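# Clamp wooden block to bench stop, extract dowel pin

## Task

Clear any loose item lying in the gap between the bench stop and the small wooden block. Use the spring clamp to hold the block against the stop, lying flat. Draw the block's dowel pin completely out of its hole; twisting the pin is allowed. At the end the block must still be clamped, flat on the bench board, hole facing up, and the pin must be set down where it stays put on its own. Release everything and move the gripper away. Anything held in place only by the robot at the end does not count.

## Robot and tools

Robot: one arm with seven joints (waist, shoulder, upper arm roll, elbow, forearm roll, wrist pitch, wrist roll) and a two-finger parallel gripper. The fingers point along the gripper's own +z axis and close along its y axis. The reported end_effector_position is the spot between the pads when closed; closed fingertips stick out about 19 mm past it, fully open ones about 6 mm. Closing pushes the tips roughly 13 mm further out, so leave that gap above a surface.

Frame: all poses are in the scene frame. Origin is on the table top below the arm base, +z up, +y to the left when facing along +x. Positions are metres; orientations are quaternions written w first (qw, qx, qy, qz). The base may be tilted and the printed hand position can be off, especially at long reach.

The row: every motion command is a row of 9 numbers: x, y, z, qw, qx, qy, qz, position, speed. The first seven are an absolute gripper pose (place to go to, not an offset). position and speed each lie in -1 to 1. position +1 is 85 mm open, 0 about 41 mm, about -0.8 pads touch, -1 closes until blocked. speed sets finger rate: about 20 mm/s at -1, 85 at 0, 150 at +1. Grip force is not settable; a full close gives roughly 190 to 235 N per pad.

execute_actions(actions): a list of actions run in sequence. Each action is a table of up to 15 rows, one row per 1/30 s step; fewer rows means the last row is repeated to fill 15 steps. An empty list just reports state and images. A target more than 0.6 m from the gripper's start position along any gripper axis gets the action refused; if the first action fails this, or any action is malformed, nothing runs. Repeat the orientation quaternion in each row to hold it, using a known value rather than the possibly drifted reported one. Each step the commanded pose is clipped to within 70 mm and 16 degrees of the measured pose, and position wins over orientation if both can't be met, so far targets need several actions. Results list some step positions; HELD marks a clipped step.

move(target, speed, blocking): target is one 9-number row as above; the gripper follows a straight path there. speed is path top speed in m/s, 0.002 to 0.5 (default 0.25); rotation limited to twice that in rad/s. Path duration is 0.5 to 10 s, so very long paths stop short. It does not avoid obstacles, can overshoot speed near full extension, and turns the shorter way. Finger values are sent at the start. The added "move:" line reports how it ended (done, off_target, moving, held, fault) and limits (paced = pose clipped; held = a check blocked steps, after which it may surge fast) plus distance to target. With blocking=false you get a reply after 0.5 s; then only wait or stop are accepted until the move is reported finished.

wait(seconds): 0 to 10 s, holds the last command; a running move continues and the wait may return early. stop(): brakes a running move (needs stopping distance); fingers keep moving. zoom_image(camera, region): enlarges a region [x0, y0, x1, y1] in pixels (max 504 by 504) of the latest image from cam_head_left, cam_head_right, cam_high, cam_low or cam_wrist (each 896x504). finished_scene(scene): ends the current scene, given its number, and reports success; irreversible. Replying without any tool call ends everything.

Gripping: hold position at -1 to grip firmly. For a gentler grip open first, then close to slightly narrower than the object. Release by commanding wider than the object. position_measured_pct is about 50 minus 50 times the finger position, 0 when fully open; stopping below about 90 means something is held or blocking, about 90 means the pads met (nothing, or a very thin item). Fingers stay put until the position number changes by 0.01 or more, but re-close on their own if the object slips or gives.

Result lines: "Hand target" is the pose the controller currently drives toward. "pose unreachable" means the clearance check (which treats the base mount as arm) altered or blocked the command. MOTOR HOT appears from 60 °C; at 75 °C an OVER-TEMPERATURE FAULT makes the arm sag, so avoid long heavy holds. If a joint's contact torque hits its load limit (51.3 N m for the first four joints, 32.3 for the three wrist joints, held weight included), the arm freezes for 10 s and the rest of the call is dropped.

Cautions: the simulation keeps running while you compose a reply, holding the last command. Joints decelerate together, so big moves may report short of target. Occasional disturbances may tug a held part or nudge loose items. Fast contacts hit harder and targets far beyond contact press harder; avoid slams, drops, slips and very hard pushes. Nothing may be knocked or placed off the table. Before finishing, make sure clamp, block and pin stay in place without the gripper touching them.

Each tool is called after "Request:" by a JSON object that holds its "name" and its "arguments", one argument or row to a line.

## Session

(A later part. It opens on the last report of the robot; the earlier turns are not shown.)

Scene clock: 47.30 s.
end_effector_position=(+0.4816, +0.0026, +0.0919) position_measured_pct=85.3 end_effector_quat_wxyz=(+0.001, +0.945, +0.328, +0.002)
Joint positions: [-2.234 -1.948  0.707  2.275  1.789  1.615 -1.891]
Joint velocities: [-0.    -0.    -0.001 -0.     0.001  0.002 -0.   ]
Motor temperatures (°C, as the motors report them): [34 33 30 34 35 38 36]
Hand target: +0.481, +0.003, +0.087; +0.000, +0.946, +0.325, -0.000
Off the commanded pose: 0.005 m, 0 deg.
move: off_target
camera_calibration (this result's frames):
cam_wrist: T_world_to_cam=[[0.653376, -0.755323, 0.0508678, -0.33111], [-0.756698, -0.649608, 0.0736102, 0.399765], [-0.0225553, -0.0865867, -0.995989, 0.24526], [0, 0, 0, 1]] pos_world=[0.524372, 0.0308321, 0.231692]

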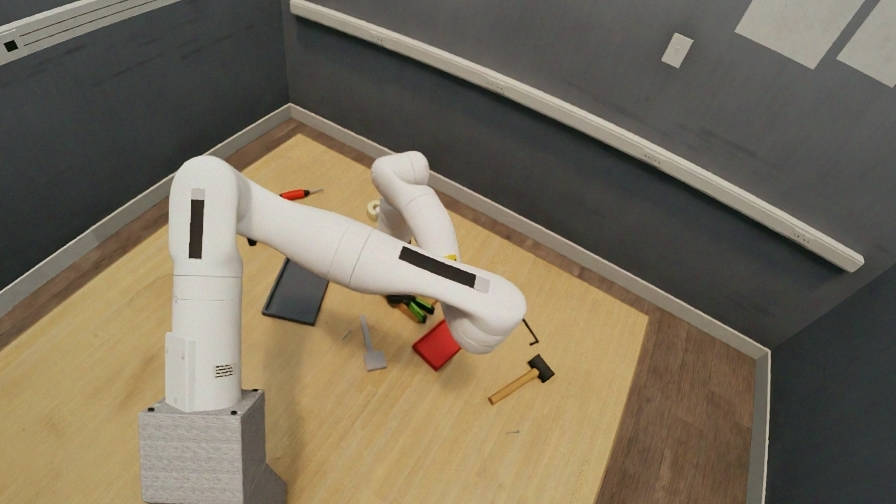

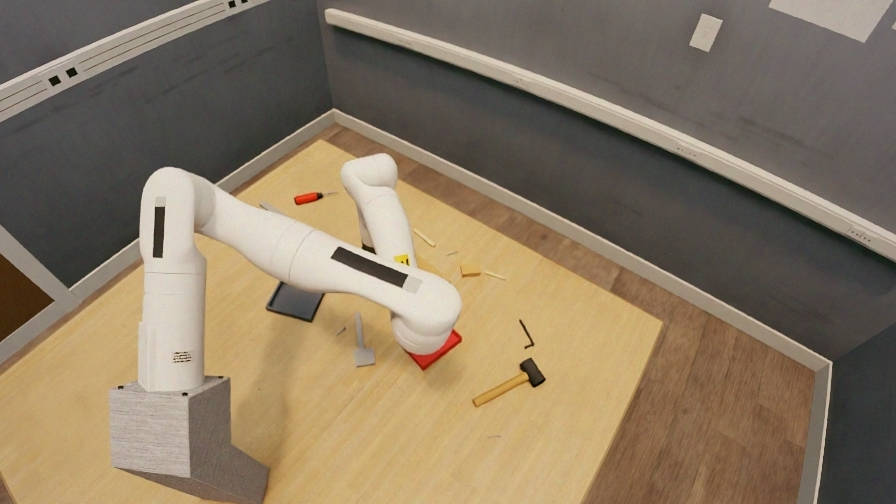

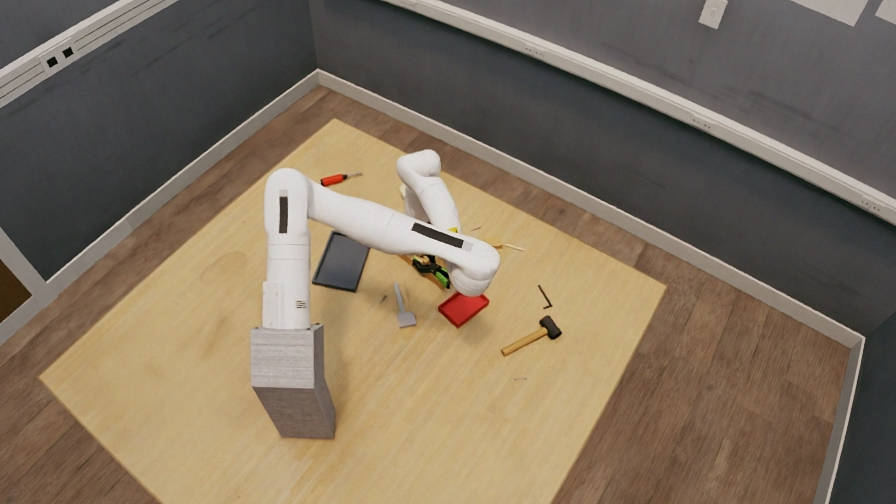

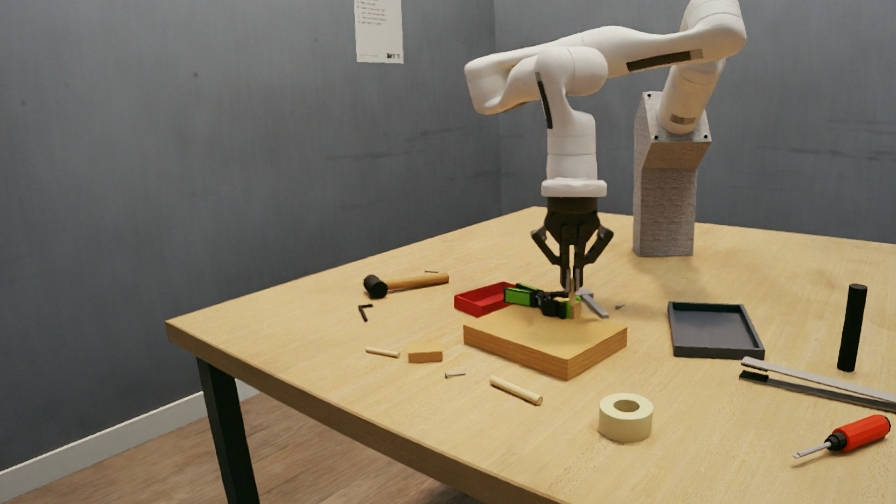

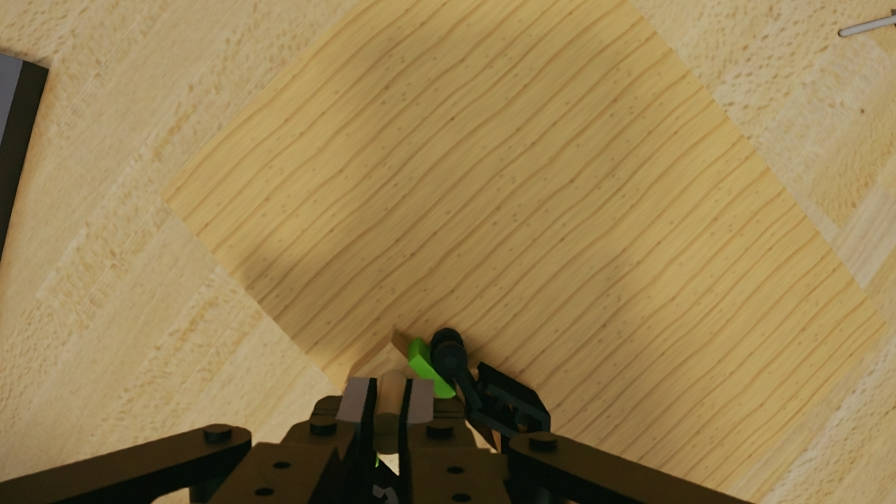

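Block lowered. Other side.

Request:
{"name": "move", "arguments": {
  "target": [0.4813,0.0027,0.098,0,0.946,0.3256,0,-1,0],
  "speed": 0.05
}}

Request:
{"name": "move", "arguments": {
  "target": [0.4783,-0.0211,0.098,0,0.946,0.3256,0,-1,0],
  "speed": 0.05
}}

Request:
{"name": "move", "arguments": {
  "target": [0.4783,-0.0211,0.087,0,0.946,0.3256,0,-1,0],
  "speed": 0.008
}}

Request:
{"name": "zoom_image", "arguments": {
  "camera": "cam_low",
  "region": [490,250,630,340]
}}

Scene clock: 48.27 s.
end_effector_position=(+0.4813, +0.0027, +0.0980) position_measured_pct=85.3 end_effector_quat_wxyz=(-0.000, +0.946, +0.325, +0.000)
Joint positions: [-2.224 -1.937  0.697  2.275  1.764  1.618 -1.901]
Joint velocities: [ 0.     0.001 -0.    -0.001  0.     0.    -0.   ]
Motor temperatures (°C, as the motors report them): [34 33 30 34 35 38 36]
Hand target: +0.481, +0.003, +0.098; -0.000, +0.946, +0.325, +0.000
Off the commanded pose: 0.000 m, 0 deg.
move: done
camera_calibration (this result's frames):
cam_wrist: T_world_to_cam=[[0.648954, -0.759418, 0.0462886, -0.328543], [-0.760291, -0.645011, 0.0769237, 0.400574], [-0.0285606, -0.0851128, -0.995962, 0.254166], [0, 0, 0, 1]] pos_world=[0.525022, 0.0305057, 0.237534]

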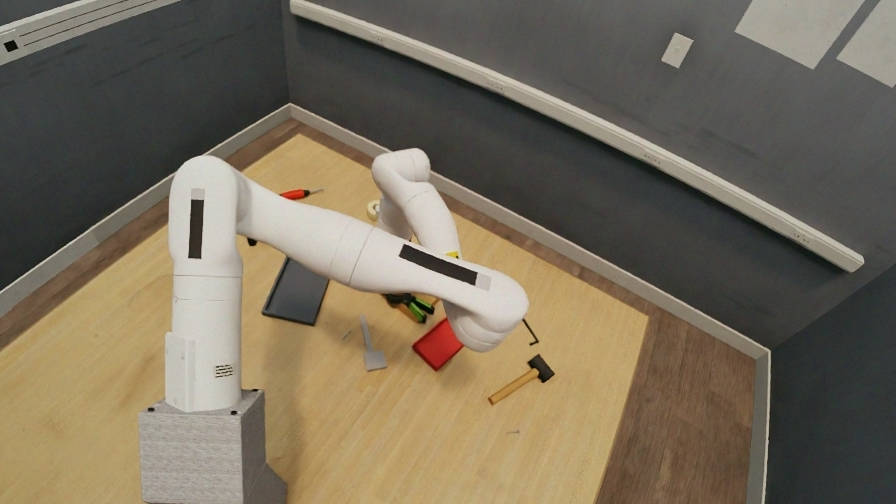

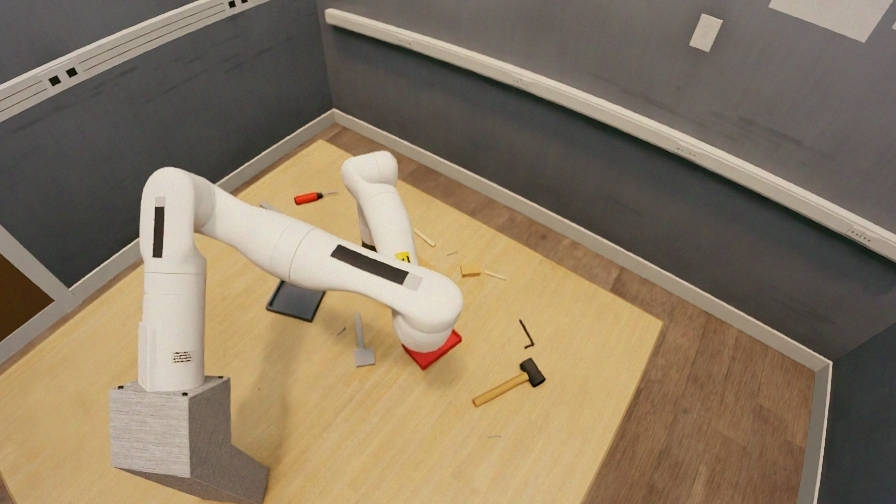

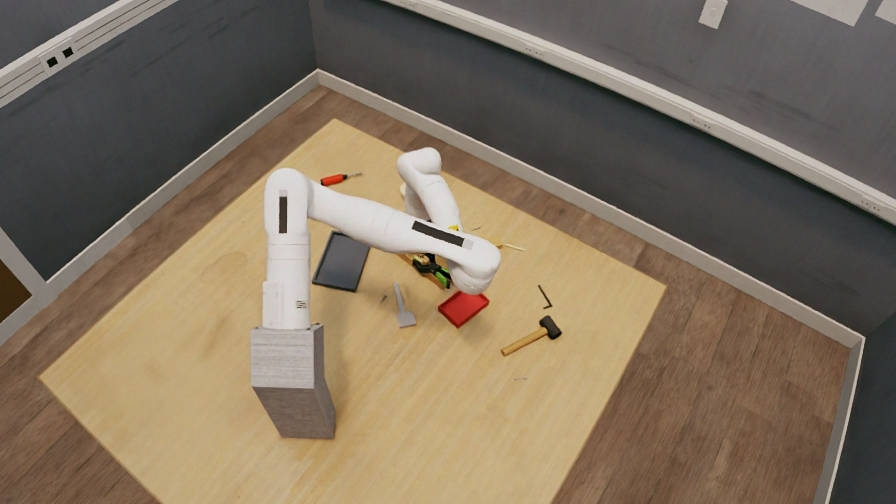

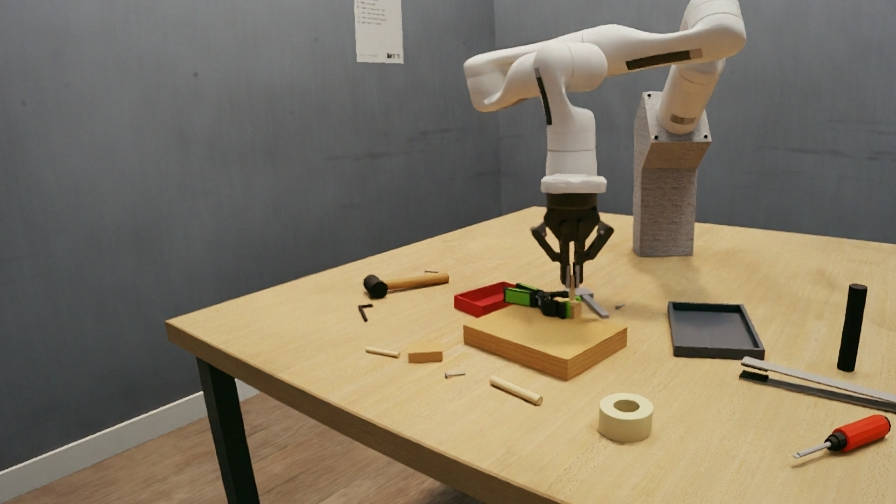

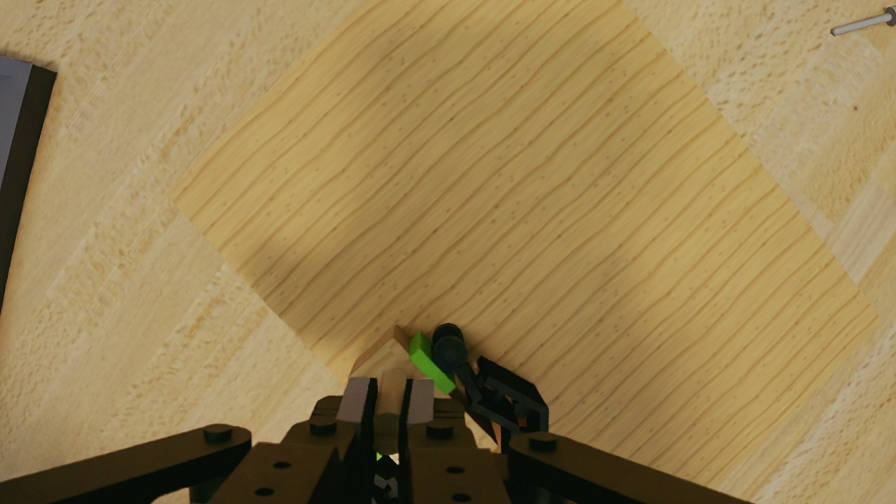

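Scene clock: 49.03 s.
end_effector_position=(+0.4783, -0.0209, +0.0979) position_measured_pct=85.3 end_effector_quat_wxyz=(-0.000, +0.945, +0.326, -0.000)
Joint positions: [-2.177 -1.984  0.706  2.251  1.76   1.607 -1.813]
Joint velocities: [ 0.004 -0.006 -0.    -0.001 -0.     0.001  0.001]
Motor temperatures (°C, as the motors report them): [34 33 30 34 35 38 36]
Hand target: +0.478, -0.021, +0.098; -0.000, +0.946, +0.325, -0.000
Off the commanded pose: 0.000 m, 0 deg.
move: done
camera_calibration (this result's frames):
cam_wrist: T_world_to_cam=[[0.649511, -0.758952, 0.046131, -0.344773], [-0.759806, -0.645549, 0.0772072, 0.382748], [-0.0288167, -0.0851976, -0.995947, 0.252131], [0, 0, 0, 1]] pos_world=[0.522014, 0.00689732, 0.237463]

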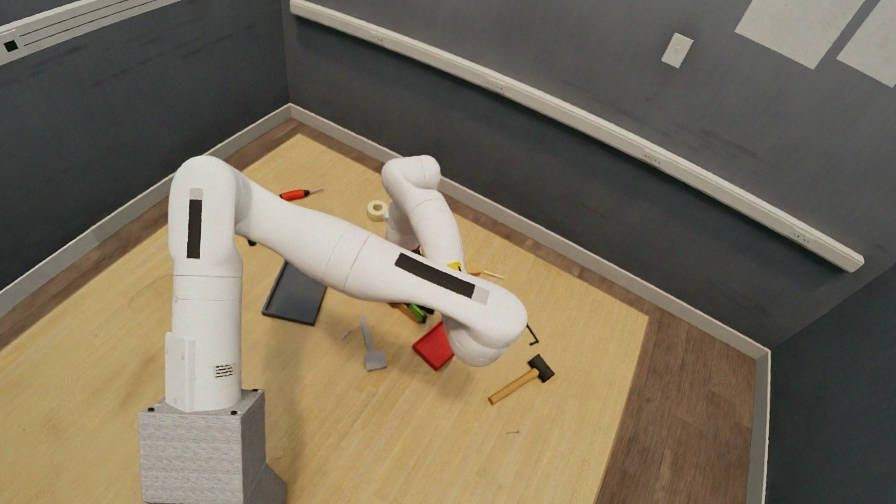

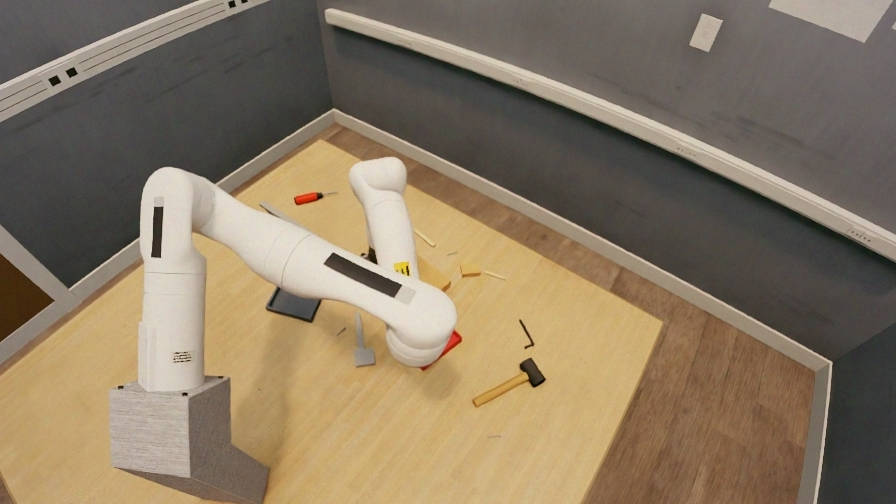

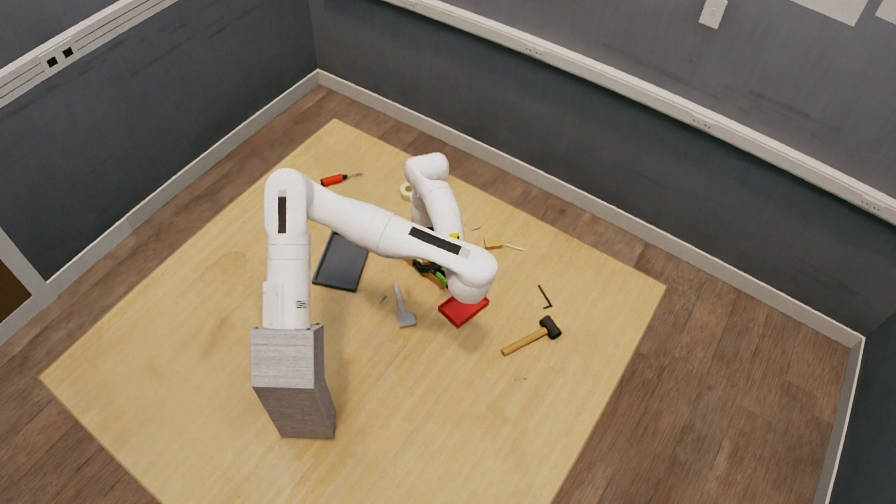

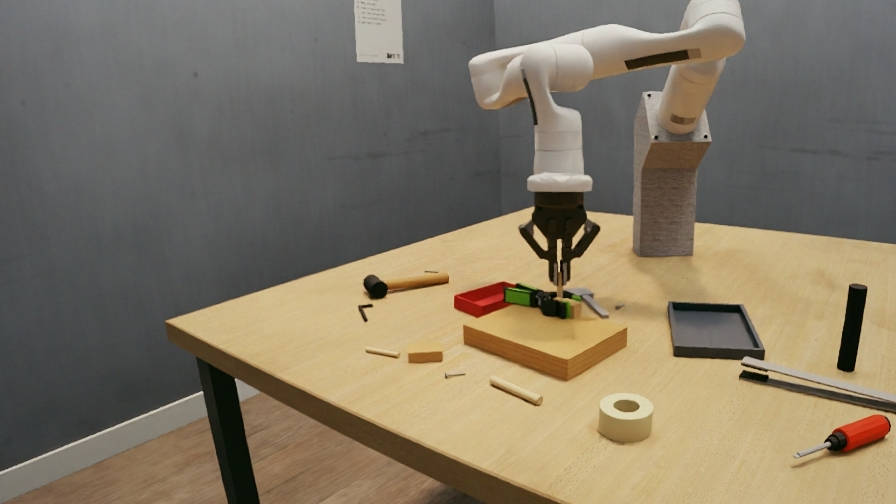

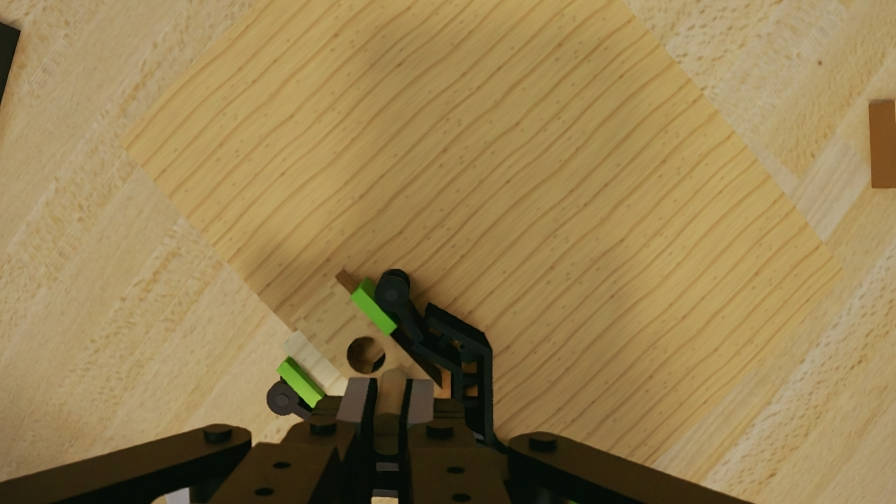

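Scene clock: 50.63 s.
end_effector_position=(+0.4787, -0.0211, +0.0919) position_measured_pct=85.3 end_effector_quat_wxyz=(+0.001, +0.945, +0.328, +0.002)
Joint positions: [-2.187 -1.996  0.714  2.251  1.783  1.603 -1.804]
Joint velocities: [-0.     0.001  0.    -0.001  0.     0.002  0.001]
Motor temperatures (°C, as the motors report them): [34 33 30 34 35 38 36]
Hand target: +0.478, -0.021, +0.087; +0.000, +0.946, +0.325, -0.000
Off the commanded pose: 0.005 m, 0 deg.
move: off_target
camera_calibration (this result's frames):
cam_wrist: T_world_to_cam=[[0.653118, -0.755555, 0.0507262, -0.346955], [-0.756914, -0.649342, 0.0737341, 0.382248], [-0.0227715, -0.0865525, -0.995987, 0.243234], [0, 0, 0, 1]] pos_world=[0.521471, 0.00711862, 0.231673]

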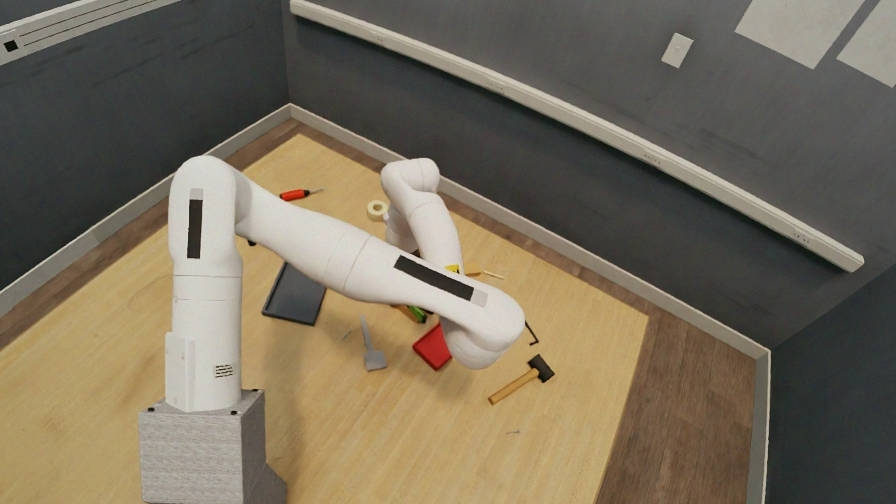

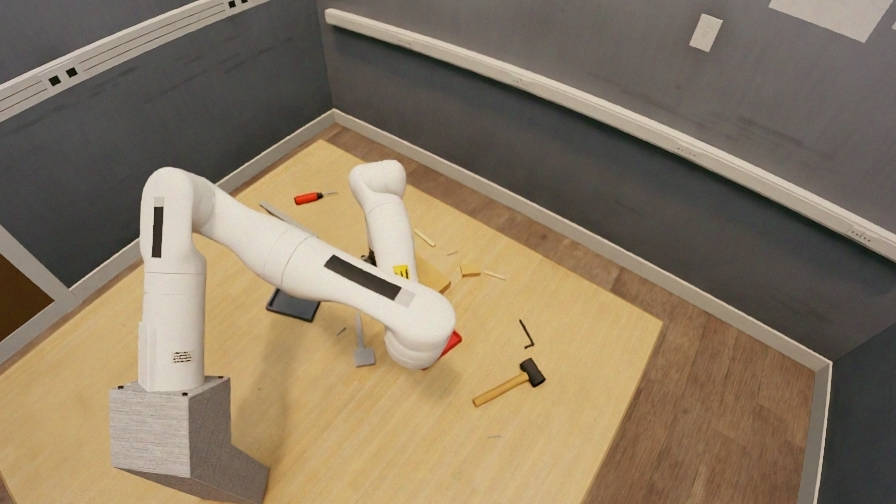

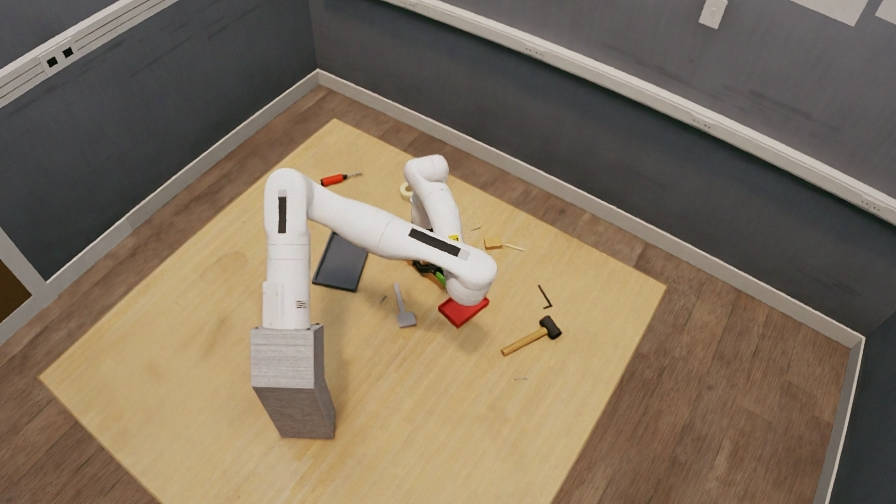

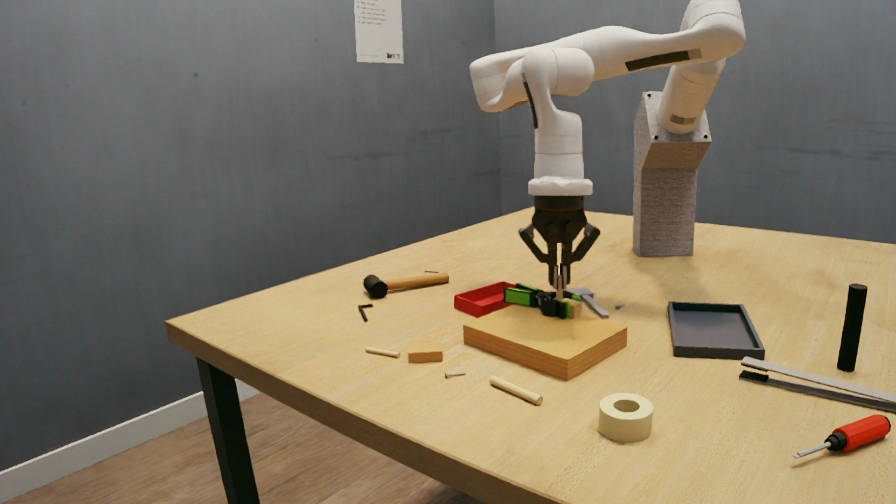

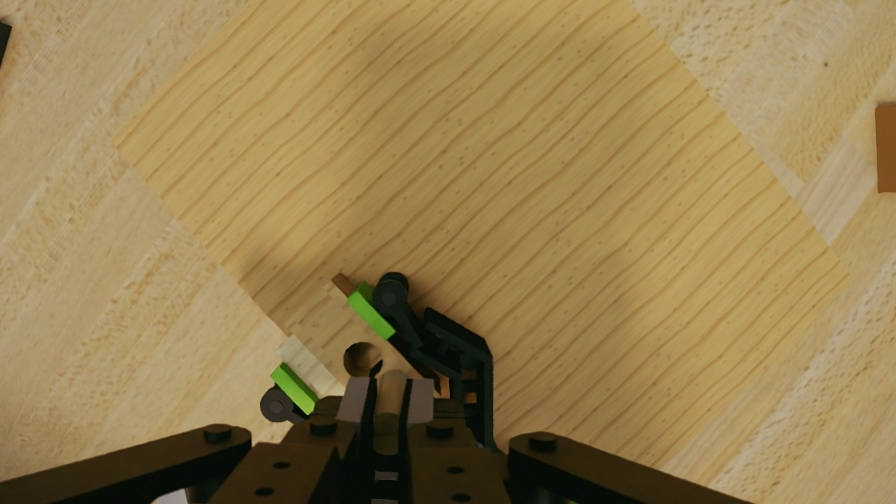

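Region (490, 250, 630, 340) of cam_low's 896x504 image, scaled by 3.600, with more detail than that image has; it fills the top 324 rows of this view, and the rest is white.

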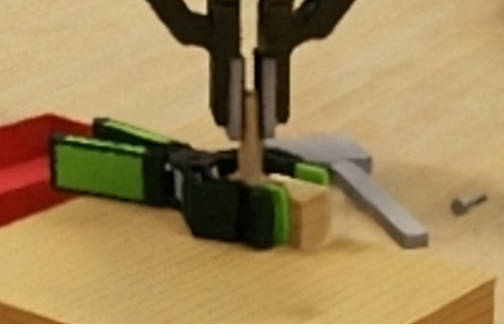

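Request:
{"name": "move", "arguments": {
  "target": [0.4783,-0.0211,0.11,0,0.946,0.3256,0,-1,0],
  "speed": 0.08
}}

Request:
{"name": "move", "arguments": {
  "target": [0.41,0.21,0.10,0,0.946,0.3256,0,-1,0],
  "speed": 0.2
}}

Scene clock: 51.77 s.
end_effector_position=(+0.4783, -0.0210, +0.1099) position_measured_pct=85.3 end_effector_quat_wxyz=(-0.000, +0.946, +0.325, +0.000)
Joint positions: [-2.159 -1.969  0.685  2.26   1.724  1.615 -1.821]
Joint velocities: [ 0.002  0.002 -0.002 -0.001 -0.001  0.001  0.001]
Motor temperatures (°C, as the motors report them): [34 33 30 34 35 38 36]
Hand target: +0.478, -0.021, +0.110; -0.000, +0.946, +0.325, +0.000
Off the commanded pose: 0.000 m, 0 deg.
move: done
camera_calibration (this result's frames):
cam_wrist: T_world_to_cam=[[0.648898, -0.759483, 0.0460065, -0.345118], [-0.760338, -0.644981, 0.0767223, 0.382128], [-0.0285959, -0.0847655, -0.995991, 0.263986], [0, 0, 0, 1]] pos_world=[0.522042, 0.00673125, 0.249487]

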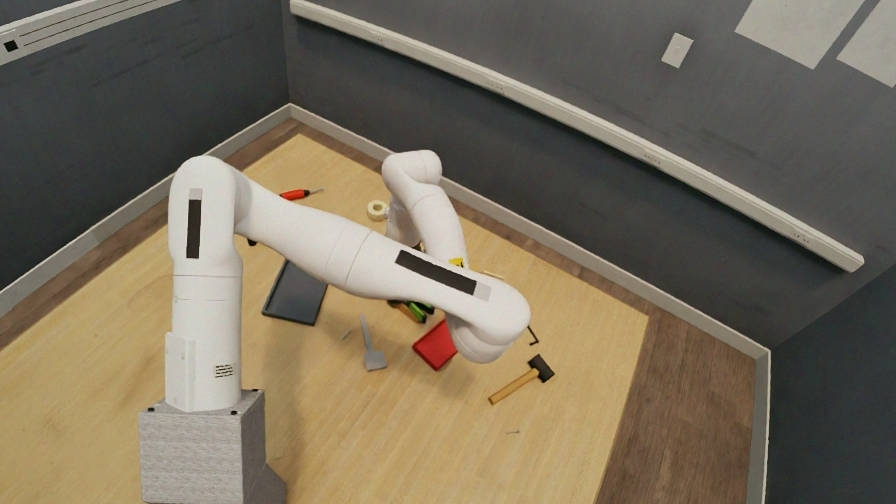

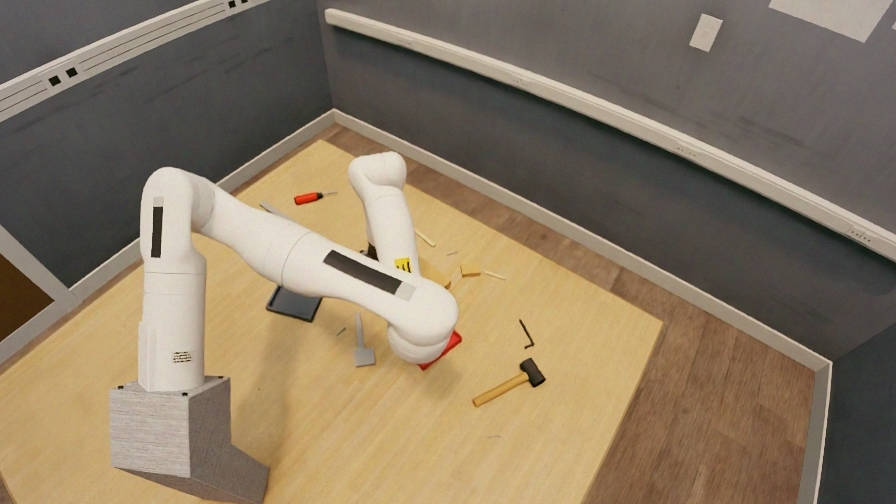

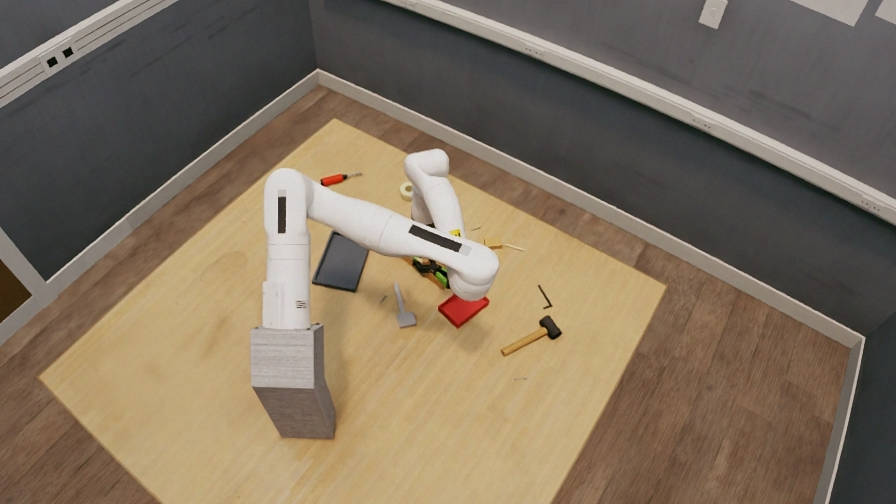

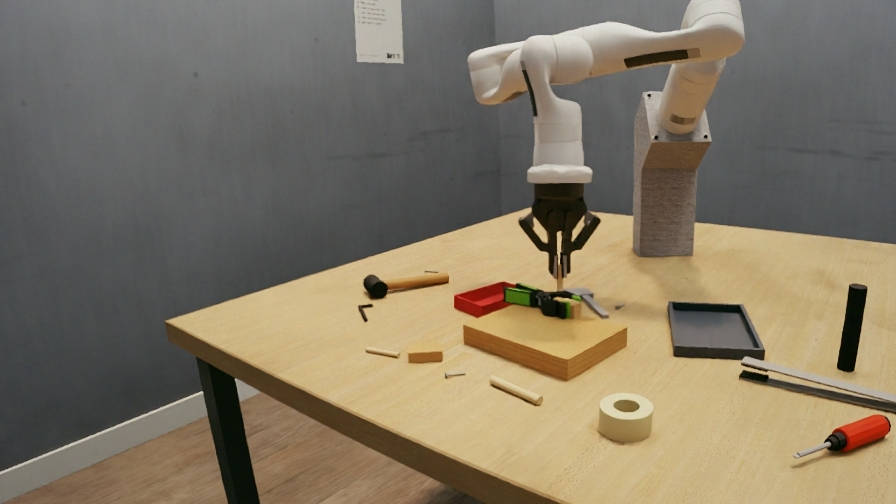

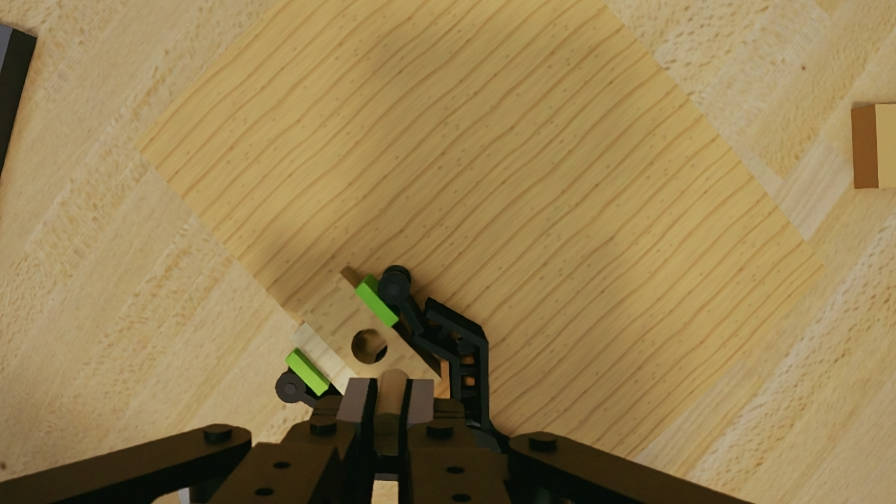

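Scene clock: 53.53 s.
end_effector_position=(+0.4107, +0.2104, +0.1006) position_measured_pct=85.3 end_effector_quat_wxyz=(+0.001, +0.946, +0.325, +0.001)
Joint positions: [-2.774 -1.478  0.748  2.54   1.793  1.837 -2.853]
Joint velocities: [-0.006  0.005 -0.     0.001 -0.     0.001 -0.   ]
Motor temperatures (°C, as the motors report them): [34 33 30 34 35 38 36]
Hand target: +0.411, +0.211, +0.101; +0.000, +0.946, +0.325, +0.001
Off the commanded pose: 0.001 m, 0 deg.
move: done
camera_calibration (this result's frames):
cam_wrist: T_world_to_cam=[[0.648224, -0.759915, 0.0483262, -0.124897], [-0.761003, -0.644363, 0.0753034, 0.480954], [-0.0260845, -0.0855898, -0.995989, 0.271516], [0, 0, 0, 1]] pos_world=[0.454051, 0.238237, 0.240245]

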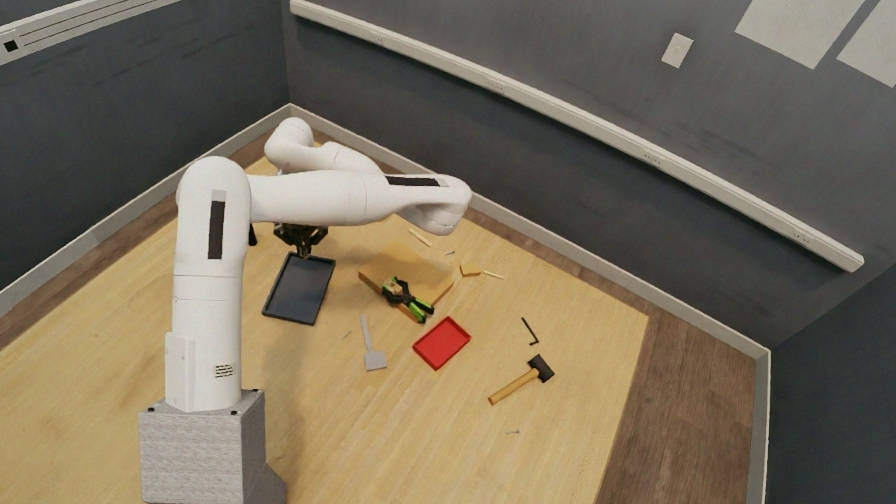

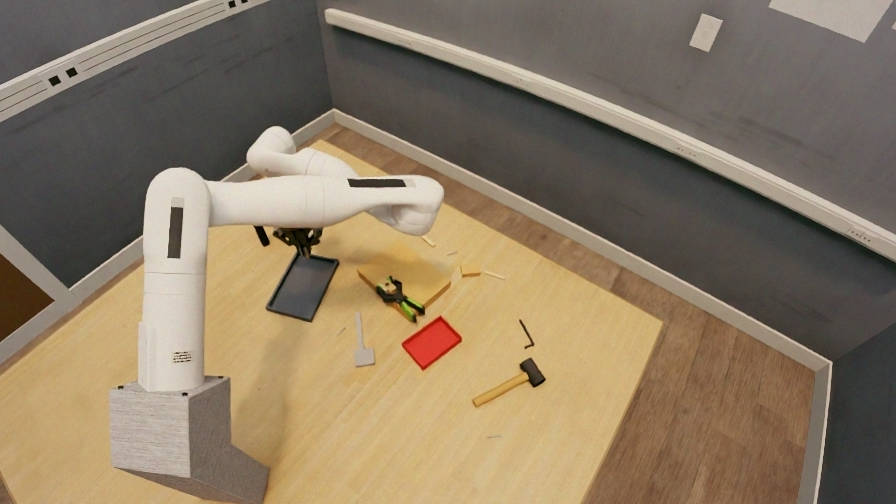

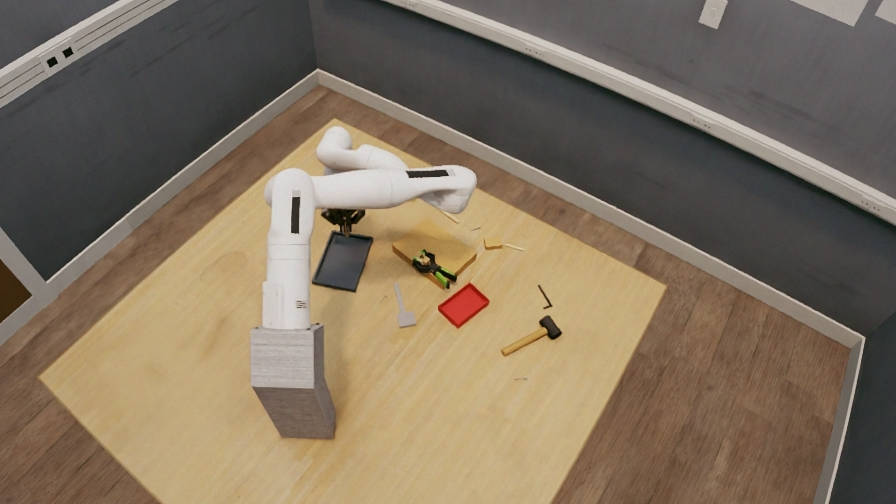

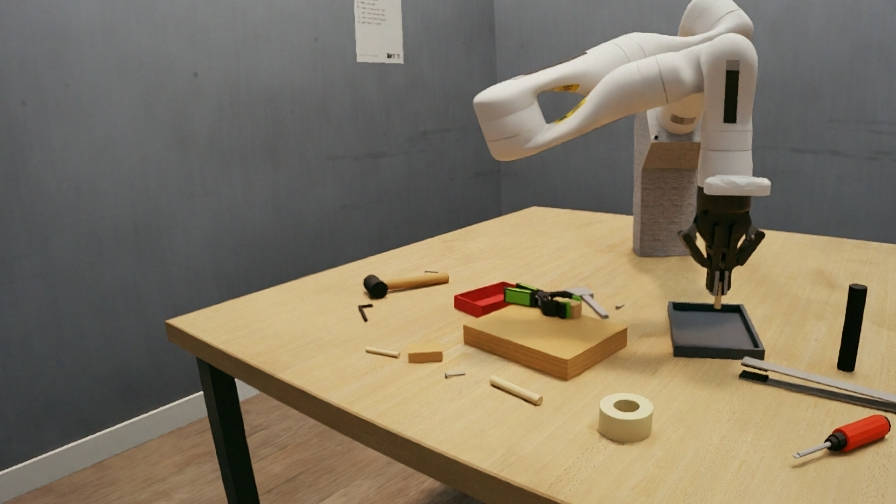

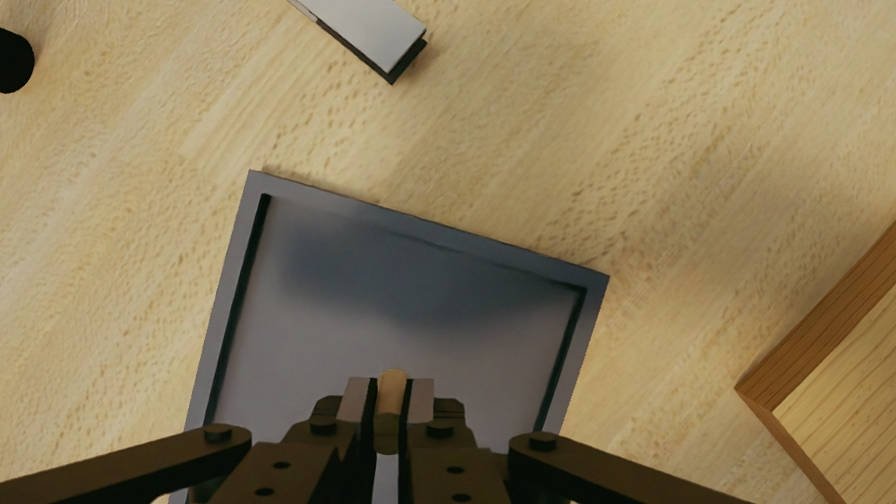

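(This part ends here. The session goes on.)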